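# Take one tumbler from the dispenser, stand it upright

## Task

An upright tube dispenser is bolted to the table. Inside it, a spring presses four tumblers, stacked mouths down, up against a rubber collar at the top. Take out exactly one tumbler and set it standing mouth up directly on open table surface. The other three must still be in the dispenser. Everything must stay in place on its own, without the robot supporting it. Finally, release the tumbler and move the hands away.

## Robot and tools

Robot: two arms, left_arm (on the +y side) and right_arm. Each ends in the same five-finger right hand, so the hands are not mirrored and every hand number means the same thing on both arms. One scene frame serves everything. Its origin is on the table top between the arms, +x points out over the table, +z points up, and positions are in metres. The names left and right do not tell you image sides.

Hand point: a spot 0.05 m in front of the palm, where index pad and thumb tip meet in a pinch. Its own axes are +z along the straightened fingers, +y out of the palm, and +x across the palm toward the little finger. Straight fingers extend 0.06-0.07 m past it. A wrist bracket on the little-finger side sticks out 0.03 m beyond the point along +y and 0.11 m across the palm, and it can collide. With the thumb turned fully in front of the palm, the hand can wrap objects 0.035-0.08 m wide, and the object then sits in the palm behind the point. Turn the thumb before you reach the object.

Row format: 28 numbers, each in [-1, 1], always for both arms. The first 14 are for the left arm: dx, dy, dz, rx, ry, rz, then little, ring, middle, index, thumb_bend, thumb_turn, force_limit, speed. The next 14 are the same for the right arm. dx-rz are an offset, not a pose. It is measured from the hand point's pose in the most recent result that reports it, and it is expressed in that hand point's own axes. Before any result has reported it, and for later calls within the same reply, it is measured from where the hand is when the action begins. Position scale: 1.0 = 0.6 m. Rotation scale: 1.0 = 180 degrees, and rx, ry, rz form one rotation vector. All-zero offsets are not a hold: they drive the hand back to that reference pose.

Finger numbers are absolute targets. For the fingers, +1 is straight and -1 is fully curled. For thumb_bend, +1 is straight and -1 is fully bent. For thumb_turn, +1 is beside the palm and -1 is opposite the fingers. A pinch is about index -0.22, thumb_bend -0.75, thumb_turn -0.57. force_limit runs linearly from about 0 N at -1 to 10 N at +1 (15 N for the thumb motors), and it only limits closing. speed runs from near zero at -1 to full at +1, and full speed covers the whole travel in 0.6 s. For a soft grip, close with speed at -0.9 or below. No hand value means 'unchanged'. To keep a hand as it is, resend its last eight numbers. If none have been sent yet, send hand_measured plus hand_force_limit and hand_speed. A motor moves only when its target changes by at least 0.01. Once it arrives it locks, holding at least 15 N.

Tools:
- execute_actions {actions, pictures}: actions holds at most one item. An empty list just returns the state with pictures. {"rows": [...], "steps": n} runs 12-15 control steps of 1/30 s each. Each row counts as its own offset from the same reference, and the last row repeats to fill the steps. {"steps": n} without rows waits up to 300 steps, counted from the last result. Each result is taken 12 steps before the action ends; those steps run afterward, while you reply. Pictures appear only for an empty list or with pictures: true.
- move {target, speed, stop_force}: target is one 28-number row, read as above. Each hand point goes in a straight line toward its target. The paths end together and last 0.5-10 s. speed is in m/s, from 0.002 to 0.5 (default 0.25), and turning is capped at twice that in rad/s. stop_force is in N, from 13 to 80, one value for both arms. An arm stops when its wrist sensor reads that much added push against its motion, then backs off 2 steps and holds. Use it only with slow, non-rotating approaches. Leave it out when pulling away from something you are pressing on. The result adds a 'move:' line per arm: done, off_target, moving, held, fault, or contact. limits=paced means the pose was clipped.
- wait {seconds}: 0-10 s with no new command.
- zoom_image {camera, region}: region is [x0, y0, x1, y1] in pixels of cam_high, cam_low, cam_left_wrist or cam_right_wrist (each 504x504), at most 504x504.
- show_instructions: shows the reference image (hand diagram).
- finished_scene {scene}: ends and grades the scene. It cannot be undone.

Results: each arm reports end_effector_position, quaternion (wxyz) and velocities, joint positions and torques, and wrist force/torque along the end-effector axes. The wrist readings have an offset of up to about 5.5 N, noise, and saturate near 100 N. Hand lines give hand_measured, hand_stopped_by (moving/target/force/stalled/fault), hand_load_n (positive means pushed open; loads near 0 mean a lost grip), hand_force_limit and hand_speed. HELD or 'pose unreachable' means the clearance check blocked part of a command. 'Hand target' shows where the controller is now steering. Camera calibration gives K and T_world_to_cam for each camera.

Motion limits: each step, the commanded pose is clipped to 100 mm and 16 degrees from the measured pose, and it trails the command by about 0.17 s. Large moves may arrive short, so check the pose and send the remainder.

Avoid the following. The arms are stiff, so aiming past a firm contact can trip a fault: a 150 N external force or a joint torque limit stops the arm for 10 s. Keep the two arms from striking or pressing on each other. Do not knock the dispenser's cups or the tumbler off the table. The spring and the collar resist extraction, so pull gently. Place the tumbler upright rather than dropping it, and confirm it stands unsupported before letting go and retracting. Holding loads for long heats motors, and overheating brakes the arm.

Each tool is called after "Emit:" as name(argument=value, ...), one argument or row to a line, values as JSON.

## Session

Emit:
execute_actions(
  actions=[],
)

Scene clock: 0.00 s of 6600.00 s.
left_arm: end_effector_position=(-0.2938, +1.1998, +0.6519) hand_measured=(+1.000, +1.000, +1.000, +1.000, +1.000, +1.000) hand_load_n=(+0.0, +0.0, +0.0, +0.0, +0.0, +0.0) hand_stopped_by=(target, target, target, target, target, target) hand_force_limit=0.00 hand_speed=-0.80 end_effector_quat_wxyz=(-0.028, +0.841, -0.540, +0.028) end_effector_velocity=(-0.000, -0.000, +0.000) end_effector_angular_velocity=(+0.001, -0.000, -0.000) | right_arm: end_effector_position=(+0.2624, -1.3176, +0.5893) hand_measured=(+1.000, +1.000, +1.000, +1.000, +1.000, +1.000) hand_load_n=(+0.0, +0.0, +0.0, +0.0, +0.0, +0.0) hand_stopped_by=(target, target, target, target, target, target) hand_force_limit=0.00 hand_speed=-0.80 end_effector_quat_wxyz=(+0.007, +0.588, +0.808, +0.033) end_effector_velocity=(-0.000, -0.001, -0.000) end_effector_angular_velocity=(-0.001, +0.000, -0.000)
Joint positions: left_arm=[ 1.413 -1.524  1.289  1.788  1.649 -2.001] | right_arm=[-1.725 -1.484  1.386  1.718  1.525 -1.968]
Joint velocities: left_arm=[ 0. -0.  0. -0.  0.  0.] | right_arm=[-0.     0.     0.    -0.001 -0.    -0.   ]
Joint torques (N m, as the arm reports them, + toward a larger angle): no reading
Wrist force (N, on the end effector, along its own x y z axes, offset not removed): no reading
Wrist torque (N m, same axes, about the end effector's origin, offset not removed): no reading
Hand target (left_arm): -0.294, +1.200, +0.652; -0.028, +0.841, -0.540, +0.028
Hand target (right_arm): +0.262, -1.318, +0.589; +0.007, +0.588, +0.808, +0.033
camera_calibration (this result's frames):
cam_left_wrist: T_world_to_cam=[[-0.945327, -0.32236, -0.049417, 0.133813], [-0.30271, 0.810941, 0.500741, -1.38533], [-0.121344, 0.488323, -0.864186, 0.0703064], [0, 0, 0, 1]] pos_world=[-0.284324, 1.13222, 0.76106]
cam_right_wrist: T_world_to_cam=[[0.977264, 0.211574, 0.0138659, 0.012731], [0.175754, -0.844918, 0.505198, -1.45578], [0.118602, -0.491275, -0.862892, -0.0417153], [0, 0, 0, 1]] pos_world=[0.248364, -1.2532, 0.699283]

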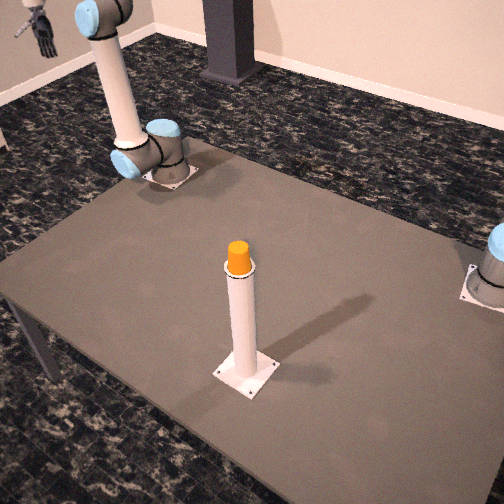

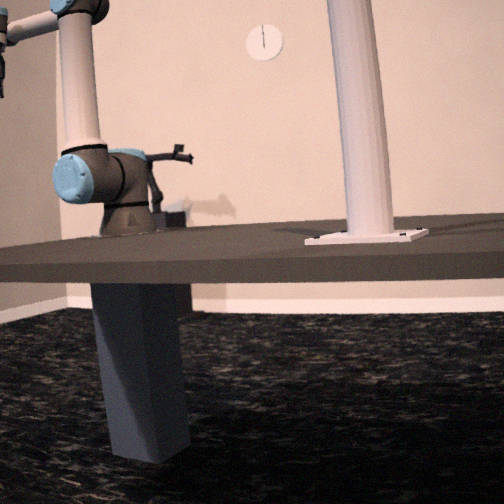

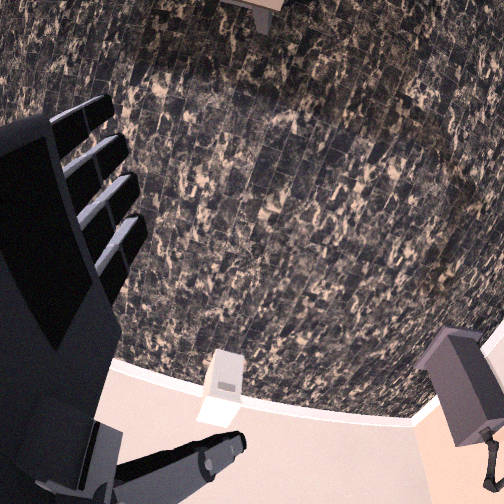

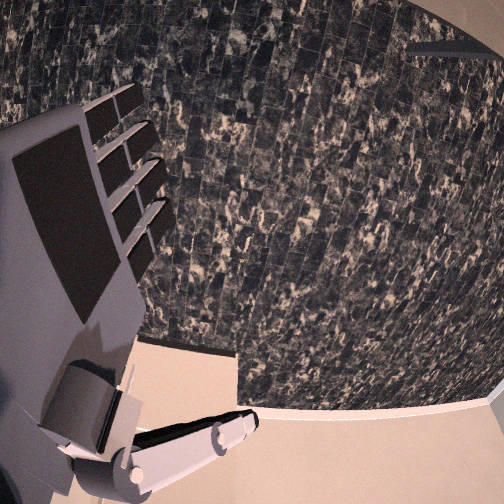

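Emit:
zoom_image(
  camera="cam_high",
  region=[190, 220, 290, 320],
)

Emit:
zoom_image(
  camera="cam_high",
  region=[195, 320, 295, 420],
)

Region (190, 220, 290, 320) of cam_high's 504x504 image, scaled by 5.040, with more detail than that image has.

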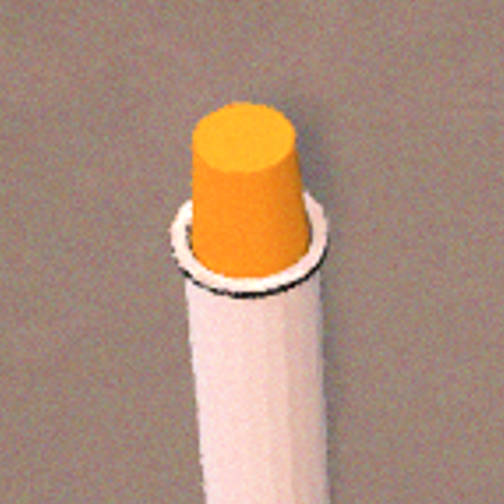

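Region (195, 320, 295, 420) of cam_high's 504x504 image, scaled by 5.040, with more detail than that image has.

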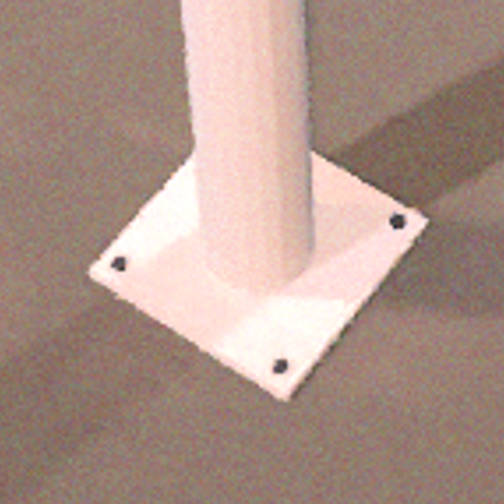

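Emit:
move(
  target=[0,0,0,0,0,0, 1,1,1,1,1,1,0,-0.8, 0.885,0.979,0.1037,-0.2449,-0.1491,-0.2195, 1,1,1,1,1,-1,0,0],
  speed=0.5,
)

Emit:
move(
  target=[0,0,0,0,0,0, 1,1,1,1,1,1,0,-0.8, 0.655,0.991,0.3027,-0.2790,-0.1699,-0.2500, 1,1,1,1,1,-1,0,0],
  speed=0.5,
)

Scene clock: 9.63 s of 6600.00 s.
left_arm: end_effector_position=(-0.2938, +1.1998, +0.6519) hand_measured=(+1.000, +1.000, +1.000, +1.000, +1.000, +1.000) hand_load_n=(+0.0, +0.0, +0.0, +0.0, +0.0, +0.0) hand_stopped_by=(target, target, target, target, target, target) hand_force_limit=0.00 hand_speed=-0.80 end_effector_quat_wxyz=(-0.028, +0.841, -0.540, +0.028) end_effector_velocity=(+0.000, +0.000, -0.000) end_effector_angular_velocity=(+0.000, +0.000, -0.001) | right_arm: end_effector_position=(+0.6593, -0.6299, +0.5750) hand_measured=(+1.000, +1.000, +1.000, +1.000, +1.000, -1.000) hand_load_n=(+0.0, +0.0, +0.0, +0.0, +0.0, +0.0) hand_stopped_by=(target, target, target, target, target, target) hand_force_limit=0.00 hand_speed=0.00 end_effector_quat_wxyz=(+0.409, +0.236, +0.861, +0.189) end_effector_velocity=(+0.002, +0.001, -0.001) end_effector_angular_velocity=(-0.005, +0.005, -0.012)
Joint positions: left_arm=[ 1.413 -1.524  1.289  1.788  1.649 -2.001] | right_arm=[-0.263 -1.834  1.825  0.677  1.287 -1.089]
Joint velocities: left_arm=[-0.    -0.     0.    -0.    -0.     0.001] | right_arm=[ 0.014  0.006 -0.005 -0.001  0.024  0.012]
Joint torques (N m, as the arm reports them, + toward a larger angle): left_arm=[ -1.72 -36.06 -37.04   3.76   0.37   0.03] | right_arm=[ 17.99  -6.12 -49.61  -0.91   1.87   2.32]
Wrist force (N, on the end effector, along its own x y z axes, offset not removed): left_arm=[0.5 1.9 0.6] | right_arm=[3.1 -0.7 -1.3]
Wrist torque (N m, same axes, about the end effector's origin, offset not removed): left_arm=[0.20 -0.06 0.06] | right_arm=[-0.38 -0.38 0.54]
Hand target (left_arm): -0.294, +1.200, +0.652; -0.028, +0.841, -0.540, +0.028
Hand target (right_arm): +0.660, -0.630, +0.575; +0.409, +0.236, +0.861, +0.188
Off the commanded pose (left_arm): 0.000 m, 0 deg.
Off the commanded pose (right_arm): 0.002 m, 0 deg.
Kept back: nothing.
After step 90, 3.80 s passed at rest.
move: done; limits=paced
camera_calibration (this result's frames):
cam_left_wrist: T_world_to_cam=[[-0.945327, -0.32236, -0.0494171, 0.133813], [-0.30271, 0.810941, 0.500741, -1.38533], [-0.121344, 0.488323, -0.864186, 0.0703063], [0, 0, 0, 1]] pos_world=[-0.284324, 1.13222, 0.76106]
cam_right_wrist: T_world_to_cam=[[0.340634, 0.762406, 0.550187, -0.0620985], [0.0291425, -0.593464, 0.804333, -0.854253], [0.939744, -0.25795, -0.224373, -0.524806], [0, 0, 0, 1]] pos_world=[0.539231, -0.594998, 0.603518]

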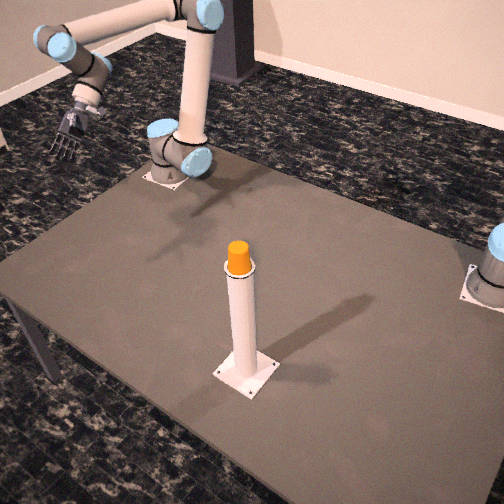

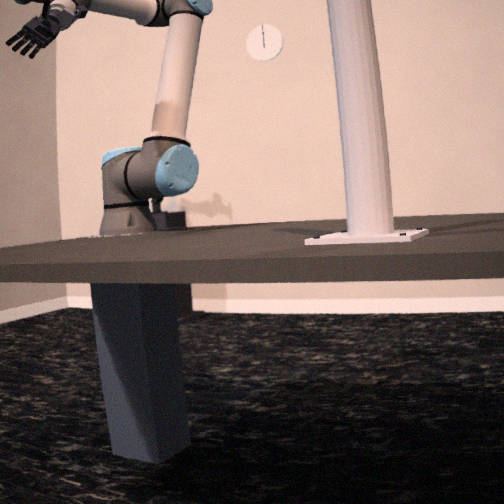

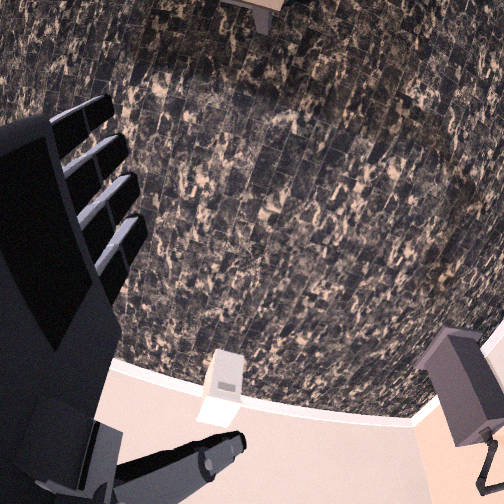

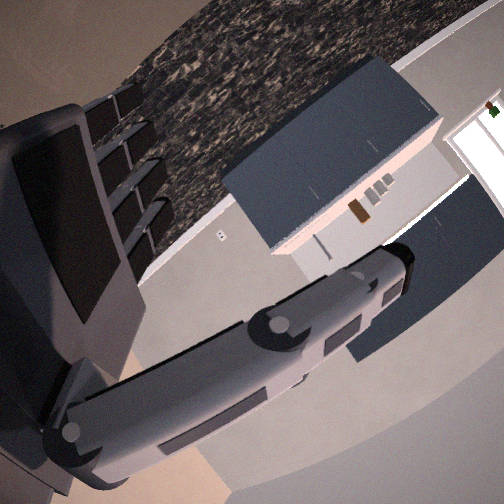

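Scene clock: 12.17 s of 6600.00 s.
left_arm: end_effector_position=(-0.2938, +1.1998, +0.6519) hand_measured=(+1.000, +1.000, +1.000, +1.000, +1.000, +1.000) hand_load_n=(+0.0, +0.0, +0.0, +0.0, +0.0, +0.0) hand_stopped_by=(target, target, target, target, target, target) hand_force_limit=0.00 hand_speed=-0.80 end_effector_quat_wxyz=(-0.028, +0.841, -0.540, +0.028) end_effector_velocity=(-0.000, +0.000, -0.001) end_effector_angular_velocity=(-0.000, +0.000, +0.001) | right_arm: end_effector_position=(+0.7351, +0.1002, +0.5322) hand_measured=(+1.000, +1.000, +1.000, +1.000, +1.000, -1.000) hand_load_n=(+0.0, +0.0, +0.0, +0.0, +0.0, +0.0) hand_stopped_by=(target, target, target, target, target, target) hand_force_limit=0.00 hand_speed=0.00 end_effector_quat_wxyz=(+0.706, -0.248, +0.595, +0.293) end_effector_velocity=(+0.002, +0.002, +0.000) end_effector_angular_velocity=(-0.001, -0.001, -0.000)
Joint positions: left_arm=[ 1.413 -1.524  1.289  1.788  1.649 -2.001] | right_arm=[ 0.621 -1.094  1.36  -0.436  1.476 -1.556]
Joint velocities: left_arm=[-0.     0.     0.001 -0.001 -0.    -0.001] | right_arm=[ 0.001  0.004 -0.007  0.003  0.    -0.002]
Joint torques (N m, as the arm reports them, + toward a larger angle): left_arm=[ -1.55 -34.73 -35.74   4.02   0.21  -0.19] | right_arm=[ 18.48 -68.47 -51.17   0.69   2.57  -1.34]
Wrist force (N, on the end effector, along its own x y z axes, offset not removed): left_arm=[-1.4 4.1 2.3] | right_arm=[5.2 -2.3 -0.7]
Wrist torque (N m, same axes, about the end effector's origin, offset not removed): left_arm=[0.49 0.19 -0.02] | right_arm=[-0.62 -0.85 0.73]
Hand target (left_arm): -0.294, +1.200, +0.652; -0.028, +0.841, -0.540, +0.028
Hand target (right_arm): +0.735, +0.101, +0.532; +0.706, -0.248, +0.595, +0.293
Off the commanded pose (left_arm): 0.000 m, 0 deg.
Off the commanded pose (right_arm): 0.001 m, 0 deg.
Kept back: nothing.
move: done; limits=paced
camera_calibration (this result's frames):
cam_left_wrist: T_world_to_cam=[[-0.945326, -0.32236, -0.049417, 0.133813], [-0.30271, 0.810941, 0.500741, -1.38533], [-0.121344, 0.488323, -0.864185, 0.0703063], [0, 0, 0, 1]] pos_world=[-0.284324, 1.13222, 0.76106]
cam_right_wrist: T_world_to_cam=[[-0.686035, 0.719915, 0.10525, 0.374733], [-0.427946, -0.516263, 0.741845, -0.0271689], [0.588402, 0.463891, 0.66226, -0.703241], [0, 0, 0, 1]] pos_world=[0.659242, 0.0424249, 0.446443]

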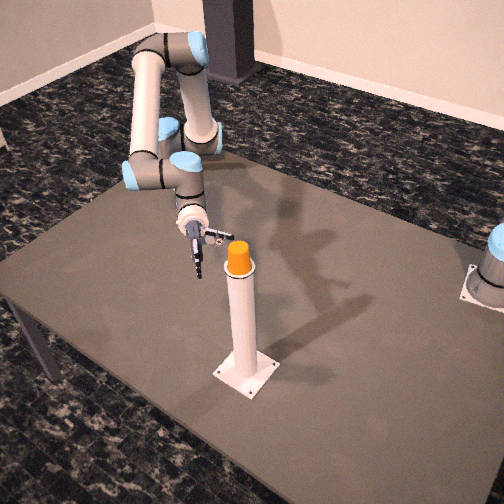

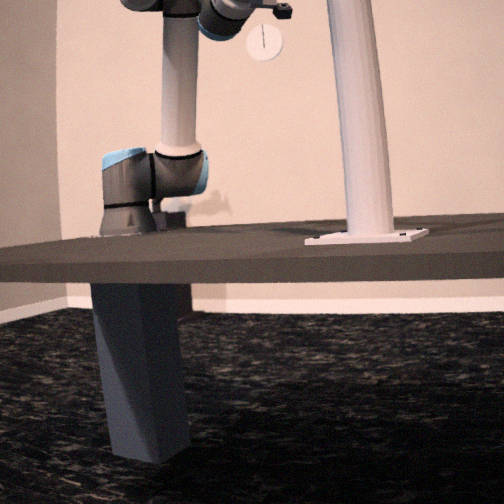

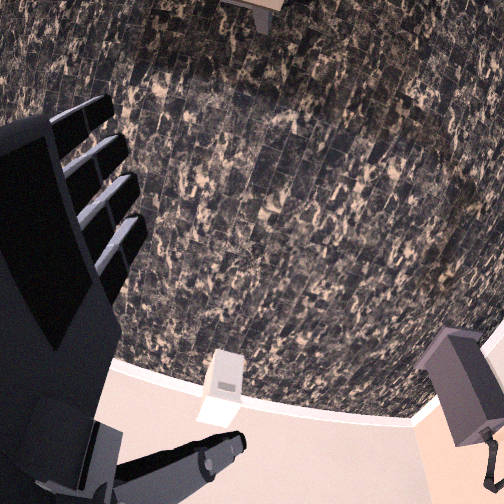

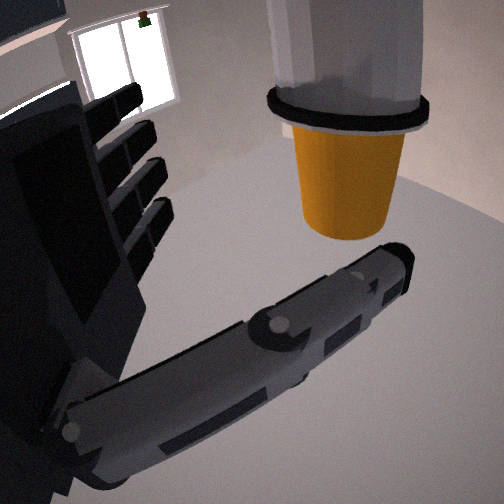

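Emit:
zoom_image(
  camera="cam_right_wrist",
  region=[245, 40, 455, 250],
)

Region (245, 40, 455, 250) of cam_right_wrist's 504x504 image, scaled by 2.400, with more detail than that image has.

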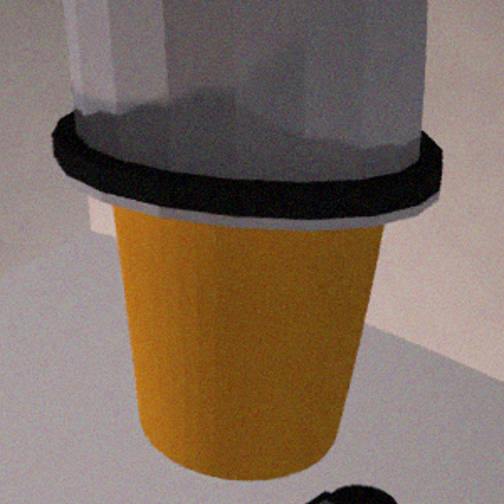

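Emit:
move(
  target=[0,0,0,0,0,0, 1,1,1,1,1,1,0,-0.8, 0.0087,0.0848,0.1283,0,0,0, 1,1,1,1,1,-1,0,0],
  speed=0.1,
  stop_force=15,
)

Emit:
move(
  target=[0,0,0,0,0,0, 1,1,1,1,1,1,0,-0.8, 0,0,0,0,0,0, 1,1,-1,-1,-1,-1,1,-0.5],
  speed=0.03,
)

Emit:
zoom_image(
  camera="cam_high",
  region=[195, 220, 275, 300],
)

Scene clock: 18.00 s of 6600.00 s.
left_arm: end_effector_position=(-0.2938, +1.1998, +0.6519) hand_measured=(+1.000, +1.000, +1.000, +1.000, +1.000, +1.000) hand_load_n=(+0.0, +0.0, +0.0, +0.0, +0.0, +0.0) hand_stopped_by=(target, target, target, target, target, target) hand_force_limit=0.00 hand_speed=-0.80 end_effector_quat_wxyz=(-0.028, +0.841, -0.540, +0.028) end_effector_velocity=(+0.000, -0.000, -0.000) end_effector_angular_velocity=(-0.001, -0.000, -0.000) | right_arm: end_effector_position=(+0.7531, +0.1902, +0.5400) hand_measured=(+1.000, +1.000, +1.000, +1.000, +1.000, -1.000) hand_load_n=(+0.0, +0.0, +0.0, +0.0, +0.0, +0.0) hand_stopped_by=(target, target, target, target, target, target) hand_force_limit=0.00 hand_speed=0.00 end_effector_quat_wxyz=(+0.706, -0.248, +0.595, +0.293) end_effector_velocity=(+0.001, +0.002, +0.001) end_effector_angular_velocity=(+0.000, -0.001, -0.001)
Joint positions: left_arm=[ 1.413 -1.524  1.289  1.788  1.649 -2.001] | right_arm=[ 0.683 -0.956  1.128 -0.343  1.538 -1.566]
Joint velocities: left_arm=[-0.     0.     0.     0.001  0.     0.   ] | right_arm=[ 0.001  0.005 -0.009  0.003  0.002 -0.001]
Joint torques (N m, as the arm reports them, + toward a larger angle): left_arm=[ -3.88 -36.   -37.48   3.65   0.4   -0.08] | right_arm=[ 19.98 -83.44 -51.83   0.52   2.36  -1.59]
Wrist force (N, on the end effector, along its own x y z axes, offset not removed): left_arm=[2.4 2.8 0.8] | right_arm=[4.3 0.0 -1.9]
Wrist torque (N m, same axes, about the end effector's origin, offset not removed): left_arm=[0.40 -0.41 0.13] | right_arm=[-0.35 -0.48 0.59]
Hand target (left_arm): -0.294, +1.200, +0.652; -0.028, +0.841, -0.540, +0.028
Hand target (right_arm): +0.753, +0.191, +0.540; +0.706, -0.248, +0.595, +0.293
Off the commanded pose (left_arm): 0.000 m, 0 deg.
Off the commanded pose (right_arm): 0.000 m, 0 deg.
Kept back: nothing.
After step 90, 1.37 s passed at rest.
move: done
camera_calibration (this result's frames):
cam_left_wrist: T_world_to_cam=[[-0.945327, -0.32236, -0.049417, 0.133813], [-0.30271, 0.810941, 0.500741, -1.38533], [-0.121344, 0.488323, -0.864185, 0.0703062], [0, 0, 0, 1]] pos_world=[-0.284324, 1.13222, 0.76106]
cam_right_wrist: T_world_to_cam=[[-0.686057, 0.719919, 0.105085, 0.321535], [-0.428047, -0.516197, 0.741833, 0.0212521], [0.588305, 0.463958, 0.662299, -0.760713], [0, 0, 0, 1]] pos_world=[0.677219, 0.13243, 0.454265]

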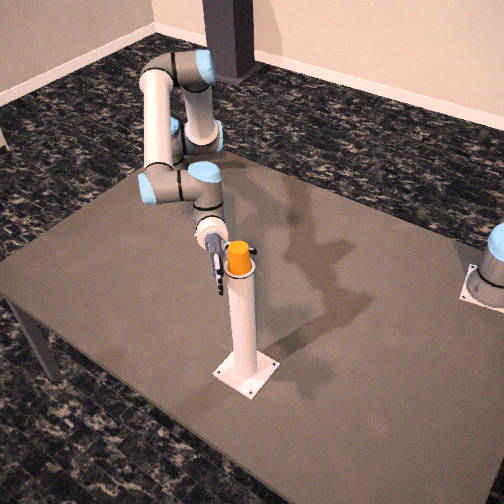

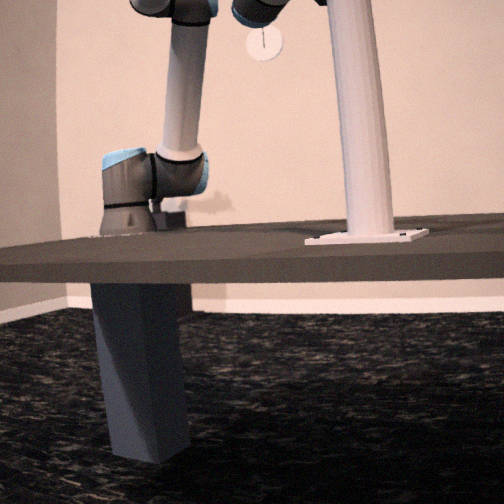

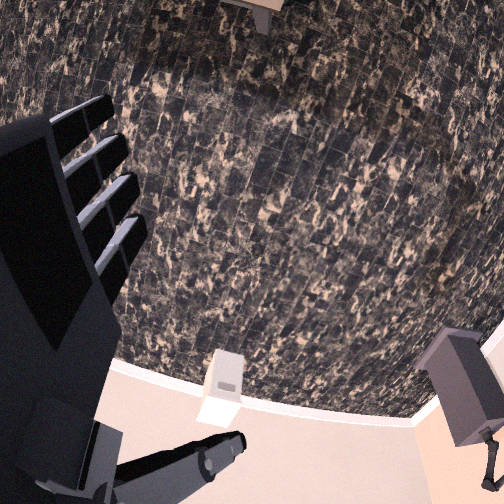

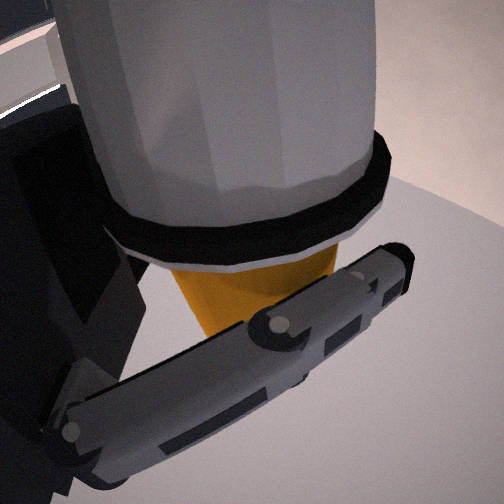

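Scene clock: 19.50 s of 6600.00 s.
left_arm: end_effector_position=(-0.2938, +1.1998, +0.6519) hand_measured=(+1.000, +1.000, +1.000, +1.000, +1.000, +1.000) hand_load_n=(+0.0, +0.0, +0.0, +0.0, +0.0, +0.0) hand_stopped_by=(target, target, target, target, target, target) hand_force_limit=0.00 hand_speed=-0.80 end_effector_quat_wxyz=(-0.028, +0.841, -0.540, +0.028) end_effector_velocity=(+0.000, +0.000, -0.000) end_effector_angular_velocity=(+0.001, -0.000, -0.001) | right_arm: end_effector_position=(+0.7530, +0.1903, +0.5401) hand_measured=(+1.000, +1.000, +0.014, +0.074, +0.400, -1.000) hand_load_n=(+0.0, +0.0, +10.5, +8.0, +16.0, -0.5) hand_stopped_by=(target, target, force, force, force, target) hand_force_limit=1.00 hand_speed=-0.50 end_effector_quat_wxyz=(+0.706, -0.248, +0.595, +0.293) end_effector_velocity=(-0.001, +0.000, +0.001) end_effector_angular_velocity=(-0.000, -0.000, +0.000)
Joint positions: left_arm=[ 1.413 -1.524  1.289  1.788  1.649 -2.001] | right_arm=[ 0.683 -0.956  1.128 -0.343  1.538 -1.567]
Joint velocities: left_arm=[-0.    -0.     0.    -0.001  0.     0.   ] | right_arm=[ 0.    -0.001 -0.     0.001 -0.    -0.   ]
Joint torques (N m, as the arm reports them, + toward a larger angle): left_arm=[ -0.42 -34.45 -35.76   3.96   0.34  -0.04] | right_arm=[ -13.4  -103.1   -37.3    -3.96   -2.14   -0.23]
Wrist force (N, on the end effector, along its own x y z axes, offset not removed): left_arm=[-0.1 2.9 2.2] | right_arm=[2.2 0.6 -1.9]
Wrist torque (N m, same axes, about the end effector's origin, offset not removed): left_arm=[0.33 -0.07 0.03] | right_arm=[-0.34 -0.49 0.68]
Hand target (left_arm): -0.294, +1.200, +0.652; -0.028, +0.841, -0.540, +0.028
Hand target (right_arm): +0.753, +0.190, +0.540; +0.706, -0.248, +0.595, +0.293
Off the commanded pose (left_arm): 0.000 m, 0 deg.
Off the commanded pose (right_arm): 0.000 m, 0 deg.
Kept back: nothing.
move: done
camera_calibration (this result's frames):
cam_left_wrist: T_world_to_cam=[[-0.945327, -0.32236, -0.0494171, 0.133813], [-0.30271, 0.810941, 0.500741, -1.38533], [-0.121344, 0.488323, -0.864185, 0.0703062], [0, 0, 0, 1]] pos_world=[-0.284324, 1.13222, 0.76106]
cam_right_wrist: T_world_to_cam=[[-0.686064, 0.719912, 0.105082, 0.321492], [-0.42806, -0.516213, 0.741815, 0.0212504], [0.588286, 0.463951, 0.662321, -0.760711], [0, 0, 0, 1]] pos_world=[0.677177, 0.132457, 0.454288]

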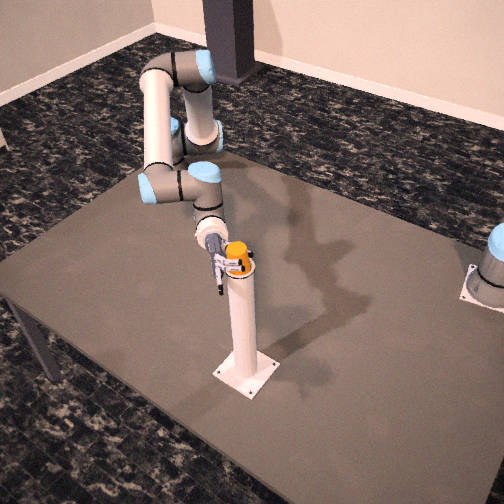

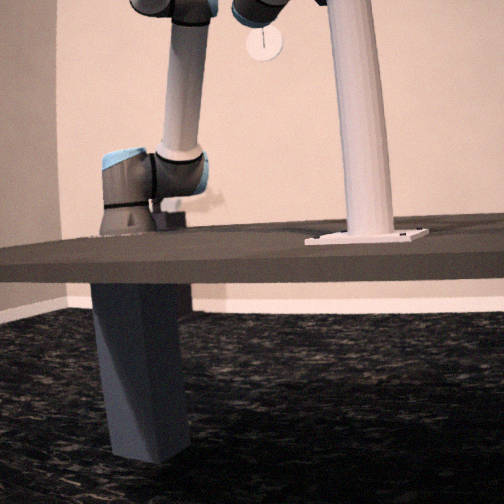

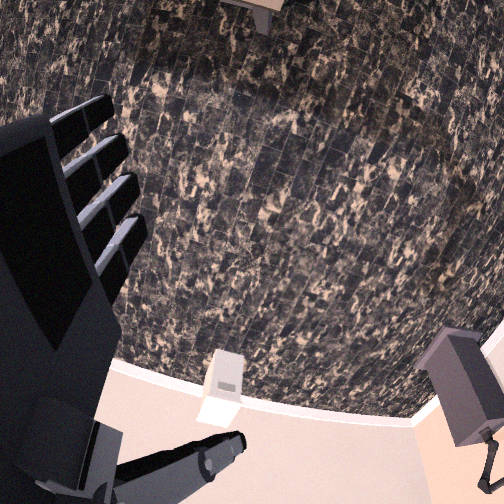

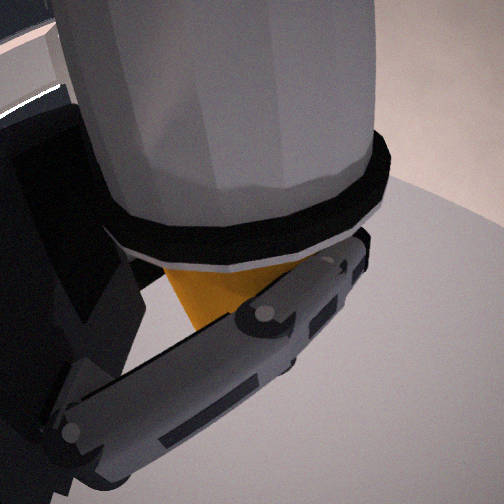

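Region (195, 220, 275, 300) of cam_high's 504x504 image, scaled by 6.300, with more detail than that image has.

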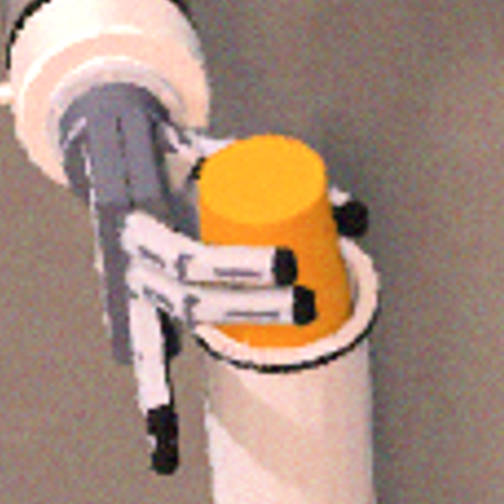

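Emit:
execute_actions(
  actions=[],
)

Scene clock: 20.97 s of 6600.00 s.
left_arm: end_effector_position=(-0.2938, +1.1998, +0.6519) hand_measured=(+1.000, +1.000, +1.000, +1.000, +1.000, +1.000) hand_load_n=(+0.0, +0.0, +0.0, +0.0, +0.0, +0.0) hand_stopped_by=(target, target, target, target, target, target) hand_force_limit=0.00 hand_speed=-0.80 end_effector_quat_wxyz=(-0.028, +0.841, -0.540, +0.028) end_effector_velocity=(-0.000, -0.000, +0.001) end_effector_angular_velocity=(+0.001, -0.000, -0.001) | right_arm: end_effector_position=(+0.7531, +0.1902, +0.5401) hand_measured=(+1.000, +1.000, +0.014, +0.074, +0.400, -1.000) hand_load_n=(+0.0, +0.0, +10.5, +8.0, +16.0, -0.5) hand_stopped_by=(target, target, force, force, force, target) hand_force_limit=1.00 hand_speed=-0.50 end_effector_quat_wxyz=(+0.706, -0.248, +0.595, +0.293) end_effector_velocity=(-0.000, +0.001, -0.002) end_effector_angular_velocity=(-0.001, +0.001, +0.001)
Joint positions: left_arm=[ 1.413 -1.524  1.289  1.788  1.649 -2.001] | right_arm=[ 0.683 -0.956  1.128 -0.343  1.538 -1.567]
Joint velocities: left_arm=[ 0.    -0.    -0.001  0.001  0.     0.001] | right_arm=[ 0.001  0.001  0.    -0.    -0.    -0.   ]
Joint torques (N m, as the arm reports them, + toward a larger angle): left_arm=[ -3.13 -37.96 -35.71   3.4    0.39  -0.24] | right_arm=[-16.9  -90.36 -37.71  -2.39  -2.41   0.78]
Wrist force (N, on the end effector, along its own x y z axes, offset not removed): left_arm=[-0.5 2.8 2.3] | right_arm=[1.2 1.0 -3.4]
Wrist torque (N m, same axes, about the end effector's origin, offset not removed): left_arm=[0.28 0.09 0.02] | right_arm=[-0.24 -0.30 0.73]
Hand target (left_arm): -0.294, +1.200, +0.652; -0.028, +0.841, -0.540, +0.028
Hand target (right_arm): +0.753, +0.190, +0.540; +0.706, -0.248, +0.595, +0.293
Off the commanded pose (left_arm): 0.000 m, 0 deg.
Off the commanded pose (right_arm): 0.000 m, 0 deg.
Kept back: nothing.
Steps of this call (steps 1 to 44: nothing new was sent). Readings (end_effector_position | what the end effector reports):
1: left_arm (-0.2938, +1.1998, +0.6519) | right_arm (+0.7530, +0.1903, +0.5401) | left_arm hand_measured=(+1.000, +1.000, +1.000, +1.000, +1.000, +1.000) hand_load_n=(+0.0, +0.0, +0.0, +0.0, +0.0, +0.0) hand_stopped_by=(target, target, target, target, target, target) hand_force_limit=0.00 hand_speed=-0.80 | right_arm hand_measured=(+1.000, +1.000, +0.014, +0.074, +0.400, -1.000) hand_load_n=(+0.0, +0.0, +10.5, +8.0, +16.0, -0.5) hand_stopped_by=(target, target, force, force, force, target) hand_force_limit=1.00 hand_speed=-0.50
2: left_arm (-0.2938, +1.1998, +0.6519) | right_arm (+0.7530, +0.1903, +0.5401) | left_arm hand_measured=(+1.000, +1.000, +1.000, +1.000, +1.000, +1.000) hand_load_n=(+0.0, +0.0, +0.0, +0.0, +0.0, +0.0) hand_stopped_by=(target, target, target, target, target, target) hand_force_limit=0.00 hand_speed=-0.80 | right_arm hand_measured=(+1.000, +1.000, +0.014, +0.074, +0.400, -1.000) hand_load_n=(+0.0, +0.0, +10.5, +8.0, +16.0, -0.5) hand_stopped_by=(target, target, force, force, force, target) hand_force_limit=1.00 hand_speed=-0.50
4: left_arm (-0.2938, +1.1998, +0.6519) | right_arm (+0.7530, +0.1903, +0.5401) | left_arm hand_measured=(+1.000, +1.000, +1.000, +1.000, +1.000, +1.000) hand_load_n=(+0.0, +0.0, +0.0, +0.0, +0.0, +0.0) hand_stopped_by=(target, target, target, target, target, target) hand_force_limit=0.00 hand_speed=-0.80 | right_arm hand_measured=(+1.000, +1.000, +0.014, +0.074, +0.400, -1.000) hand_load_n=(+0.0, +0.0, +10.5, +8.0, +16.0, -0.5) hand_stopped_by=(target, target, force, force, force, target) hand_force_limit=1.00 hand_speed=-0.50
8: left_arm (-0.2938, +1.1998, +0.6519) | right_arm (+0.7530, +0.1903, +0.5401) | left_arm hand_measured=(+1.000, +1.000, +1.000, +1.000, +1.000, +1.000) hand_load_n=(+0.0, +0.0, +0.0, +0.0, +0.0, +0.0) hand_stopped_by=(target, target, target, target, target, target) hand_force_limit=0.00 hand_speed=-0.80 | right_arm hand_measured=(+1.000, +1.000, +0.014, +0.074, +0.400, -1.000) hand_load_n=(+0.0, +0.0, +10.5, +8.0, +16.0, -0.5) hand_stopped_by=(target, target, force, force, force, target) hand_force_limit=1.00 hand_speed=-0.50
44: the state above
camera_calibration (this result's frames):
cam_left_wrist: T_world_to_cam=[[-0.945327, -0.32236, -0.049417, 0.133813], [-0.30271, 0.810941, 0.500741, -1.38533], [-0.121344, 0.488323, -0.864185, 0.0703062], [0, 0, 0, 1]] pos_world=[-0.284324, 1.13222, 0.76106]
cam_right_wrist: T_world_to_cam=[[-0.686059, 0.719918, 0.105075, 0.321539], [-0.428067, -0.516205, 0.741816, 0.0212565], [0.588287, 0.463951, 0.66232, -0.760721], [0, 0, 0, 1]] pos_world=[0.677216, 0.132428, 0.454286]

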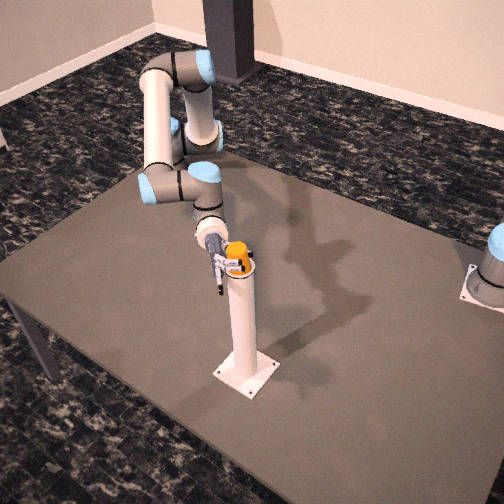

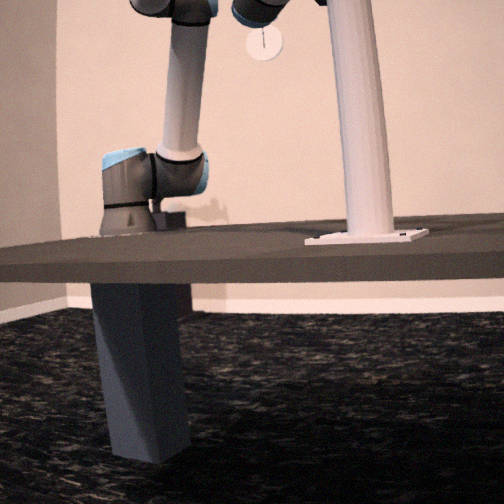

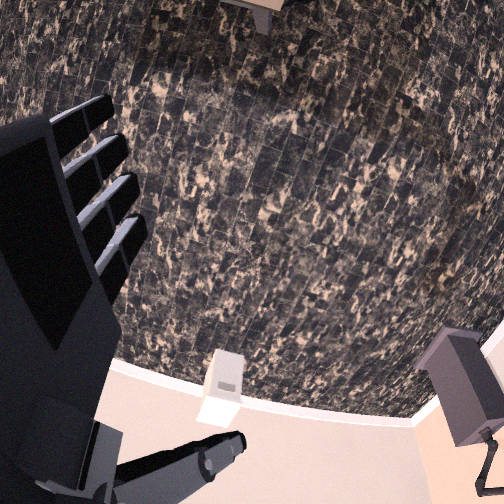

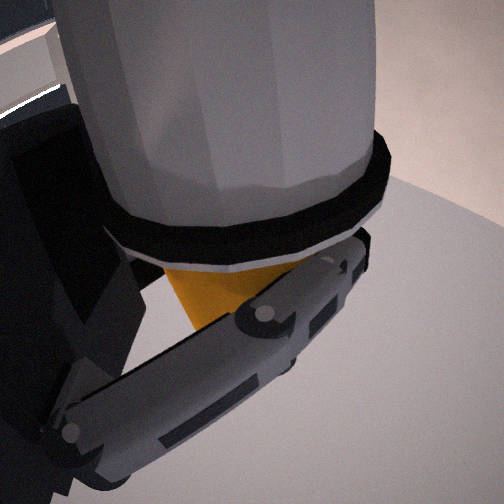

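Emit:
move(
  target=[0,0,0,0,0,0,1,1,1,1,1,1,0,-0.8,-0.0362,0,0.0062,0,0,0,1,1,-1,-1,-1,-1,1,-0.5],
  speed=0.02,
)

Scene clock: 22.80 s of 6600.00 s.
left_arm: end_effector_position=(-0.2938, +1.1998, +0.6519) hand_measured=(+1.000, +1.000, +1.000, +1.000, +1.000, +1.000) hand_load_n=(+0.0, +0.0, +0.0, +0.0, +0.0, +0.0) hand_stopped_by=(target, target, target, target, target, target) hand_force_limit=0.00 hand_speed=-0.80 end_effector_quat_wxyz=(-0.028, +0.841, -0.540, +0.028) end_effector_velocity=(-0.000, +0.000, -0.000) end_effector_angular_velocity=(-0.001, -0.000, +0.000) | right_arm: end_effector_position=(+0.7530, +0.1902, +0.5618) hand_measured=(+1.000, +1.000, +0.014, +0.074, +0.402, -1.000) hand_load_n=(+0.0, +0.0, +9.5, +7.0, +16.5, -2.0) hand_stopped_by=(target, target, force, force, force, target) hand_force_limit=1.00 hand_speed=-0.50 end_effector_quat_wxyz=(+0.706, -0.248, +0.595, +0.293) end_effector_velocity=(-0.000, +0.000, +0.003) end_effector_angular_velocity=(-0.000, -0.000, -0.000)
Joint positions: left_arm=[ 1.413 -1.524  1.289  1.788  1.649 -2.001] | right_arm=[ 0.683 -0.962  1.1   -0.308  1.538 -1.567]
Joint velocities: left_arm=[ 0.  0.  0. -0.  0.  0.] | right_arm=[ 0.    -0.001 -0.003  0.004  0.    -0.   ]
Joint torques (N m, as the arm reports them, + toward a larger angle): left_arm=[ -4.43 -38.38 -36.61   3.48   0.3   -0.6 ] | right_arm=[  -6.38 -116.39  -57.63   -0.97   -0.22    1.03]
Wrist force (N, on the end effector, along its own x y z axes, offset not removed): left_arm=[1.0 0.6 1.8] | right_arm=[13.0 2.8 -3.7]
Wrist torque (N m, same axes, about the end effector's origin, offset not removed): left_arm=[-0.06 -0.19 0.03] | right_arm=[-0.18 -0.82 0.91]
Hand target (left_arm): -0.294, +1.200, +0.652; -0.028, +0.841, -0.540, +0.028
Hand target (right_arm): +0.753, +0.190, +0.562; +0.706, -0.248, +0.595, +0.293
Off the commanded pose (left_arm): 0.000 m, 0 deg.
Off the commanded pose (right_arm): 0.000 m, 0 deg.
Kept back: nothing.
move: done
camera_calibration (this result's frames):
cam_left_wrist: T_world_to_cam=[[-0.945327, -0.32236, -0.049417, 0.133813], [-0.30271, 0.810941, 0.500741, -1.38533], [-0.121344, 0.488323, -0.864186, 0.0703064], [0, 0, 0, 1]] pos_world=[-0.284324, 1.13222, 0.76106]
cam_right_wrist: T_world_to_cam=[[-0.686058, 0.719919, 0.105075, 0.319258], [-0.428062, -0.5162, 0.741822, 0.00514401], [0.588292, 0.463954, 0.662313, -0.775089], [0, 0, 0, 1]] pos_world=[0.67721, 0.132421, 0.47599]

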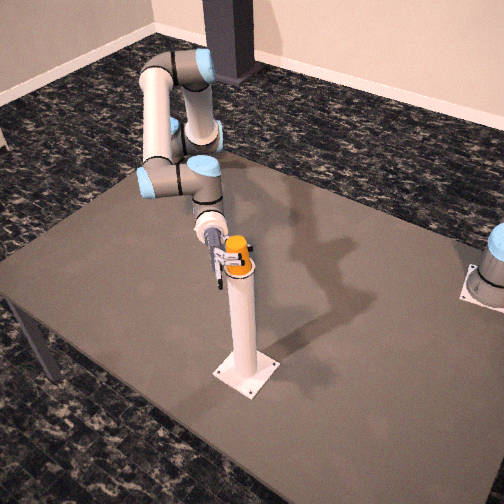

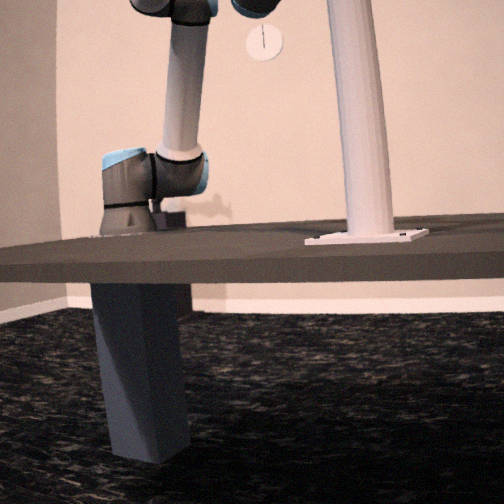

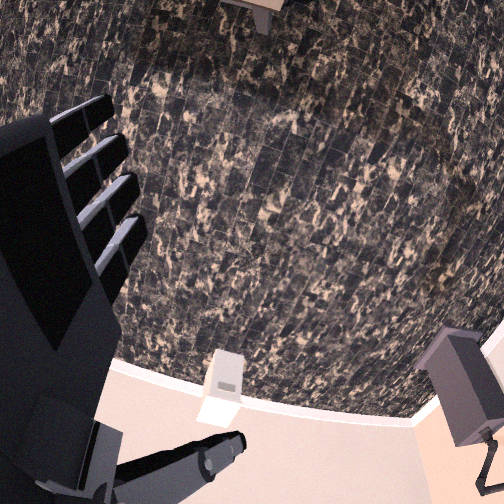

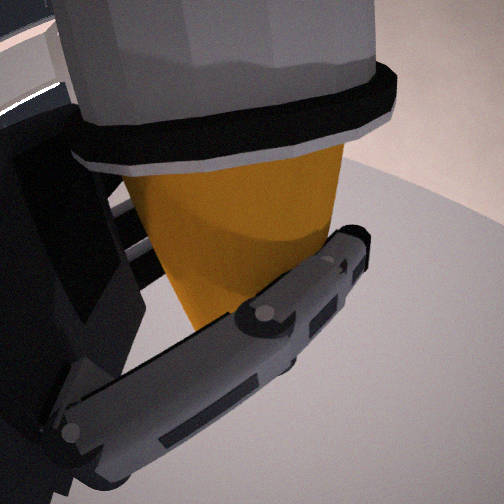

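Emit:
zoom_image(
  camera="cam_high",
  region=[180, 210, 290, 320],
)

Region (180, 210, 290, 320) of cam_high's 504x504 image, scaled by 4.582, with more detail than that image has.

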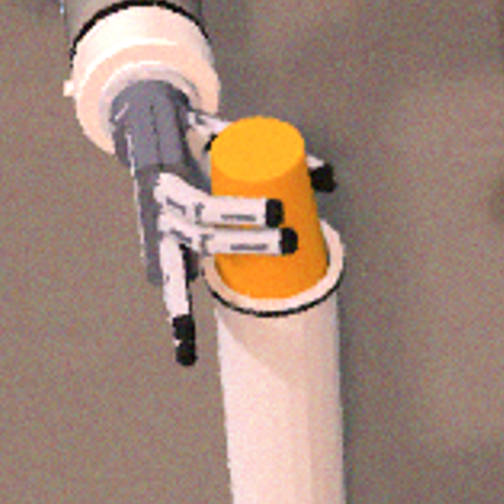

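Emit:
move(
  target=[0,0,0,0,0,0,1,1,1,1,1,1,0,-0.8,-0.0362,0,0.0062,0,0,0,1,-1,-1,-1,-1,-1,-0.2,-0.7],
  speed=0.012,
)

Emit:
zoom_image(
  camera="cam_high",
  region=[180, 200, 290, 310],
)

Scene clock: 25.80 s of 6600.00 s.
left_arm: end_effector_position=(-0.2938, +1.1998, +0.6519) hand_measured=(+1.000, +1.000, +1.000, +1.000, +1.000, +1.000) hand_load_n=(+0.0, +0.0, +0.0, +0.0, +0.0, +0.0) hand_stopped_by=(target, target, target, target, target, target) hand_force_limit=0.00 hand_speed=-0.80 end_effector_quat_wxyz=(-0.028, +0.841, -0.540, +0.028) end_effector_velocity=(+0.000, +0.000, +0.000) end_effector_angular_velocity=(+0.001, -0.000, +0.000) | right_arm: end_effector_position=(+0.7530, +0.1902, +0.5838) hand_measured=(+1.000, -0.030, +0.016, +0.074, +0.402, -1.000) hand_load_n=(+0.0, +6.0, +8.5, +6.5, +17.0, +1.0) hand_stopped_by=(target, force, force, force, force, target) hand_force_limit=-0.20 hand_speed=-0.70 end_effector_quat_wxyz=(+0.706, -0.248, +0.595, +0.293) end_effector_velocity=(+0.000, -0.000, +0.001) end_effector_angular_velocity=(+0.001, -0.002, -0.000)
Joint positions: left_arm=[ 1.413 -1.524  1.289  1.788  1.649 -2.001] | right_arm=[ 0.683 -0.967  1.069 -0.272  1.538 -1.567]
Joint velocities: left_arm=[-0.     0.    -0.001 -0.     0.    -0.   ] | right_arm=[-0.    -0.    -0.    -0.002 -0.    -0.   ]
Joint torques (N m, as the arm reports them, + toward a larger angle): left_arm=[ -3.63 -36.77 -35.53   3.49   0.25  -0.41] | right_arm=[  19.33 -109.06  -51.64    0.83    2.78    0.82]
Wrist force (N, on the end effector, along its own x y z axes, offset not removed): left_arm=[-0.7 2.4 0.8] | right_arm=[3.6 -0.5 -1.2]
Wrist torque (N m, same axes, about the end effector's origin, offset not removed): left_arm=[0.31 0.16 0.00] | right_arm=[-0.43 -0.43 0.53]
Hand target (left_arm): -0.294, +1.200, +0.652; -0.028, +0.841, -0.540, +0.028
Hand target (right_arm): +0.753, +0.190, +0.584; +0.706, -0.248, +0.595, +0.293
Off the commanded pose (left_arm): 0.000 m, 0 deg.
Off the commanded pose (right_arm): 0.000 m, 0 deg.
Kept back: nothing.
move: done
camera_calibration (this result's frames):
cam_left_wrist: T_world_to_cam=[[-0.945327, -0.32236, -0.0494171, 0.133813], [-0.30271, 0.810941, 0.500741, -1.38533], [-0.121344, 0.488323, -0.864186, 0.0703063], [0, 0, 0, 1]] pos_world=[-0.284324, 1.13222, 0.76106]
cam_right_wrist: T_world_to_cam=[[-0.686038, 0.719937, 0.105081, 0.31693], [-0.428073, -0.516191, 0.741822, -0.0111636], [0.588307, 0.463936, 0.662313, -0.78966], [0, 0, 0, 1]] pos_world=[0.67721, 0.13242, 0.49798]

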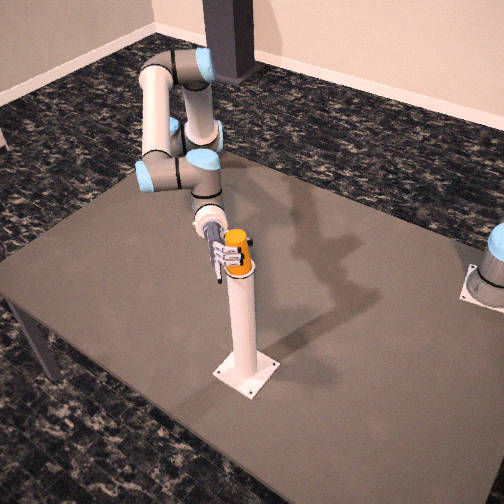

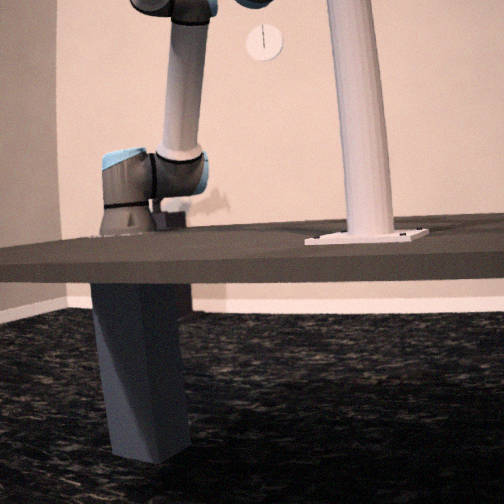

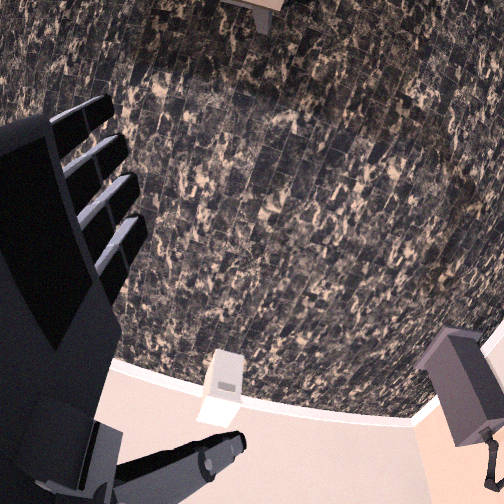

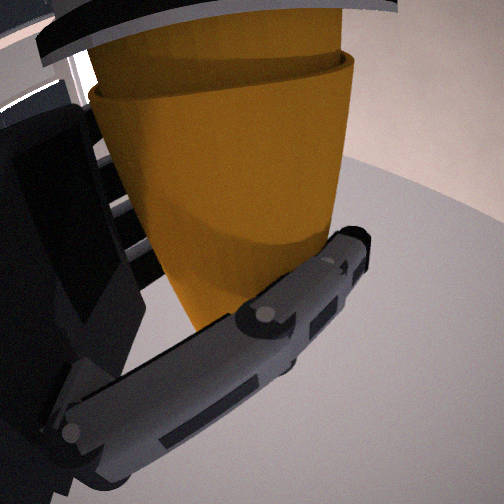

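Region (180, 200, 290, 310) of cam_high's 504x504 image, scaled by 4.582, with more detail than that image has.

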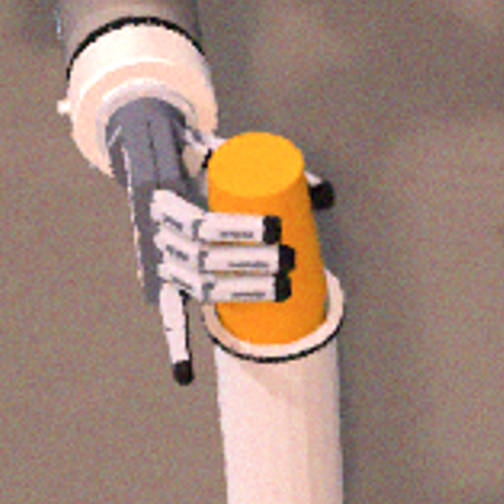

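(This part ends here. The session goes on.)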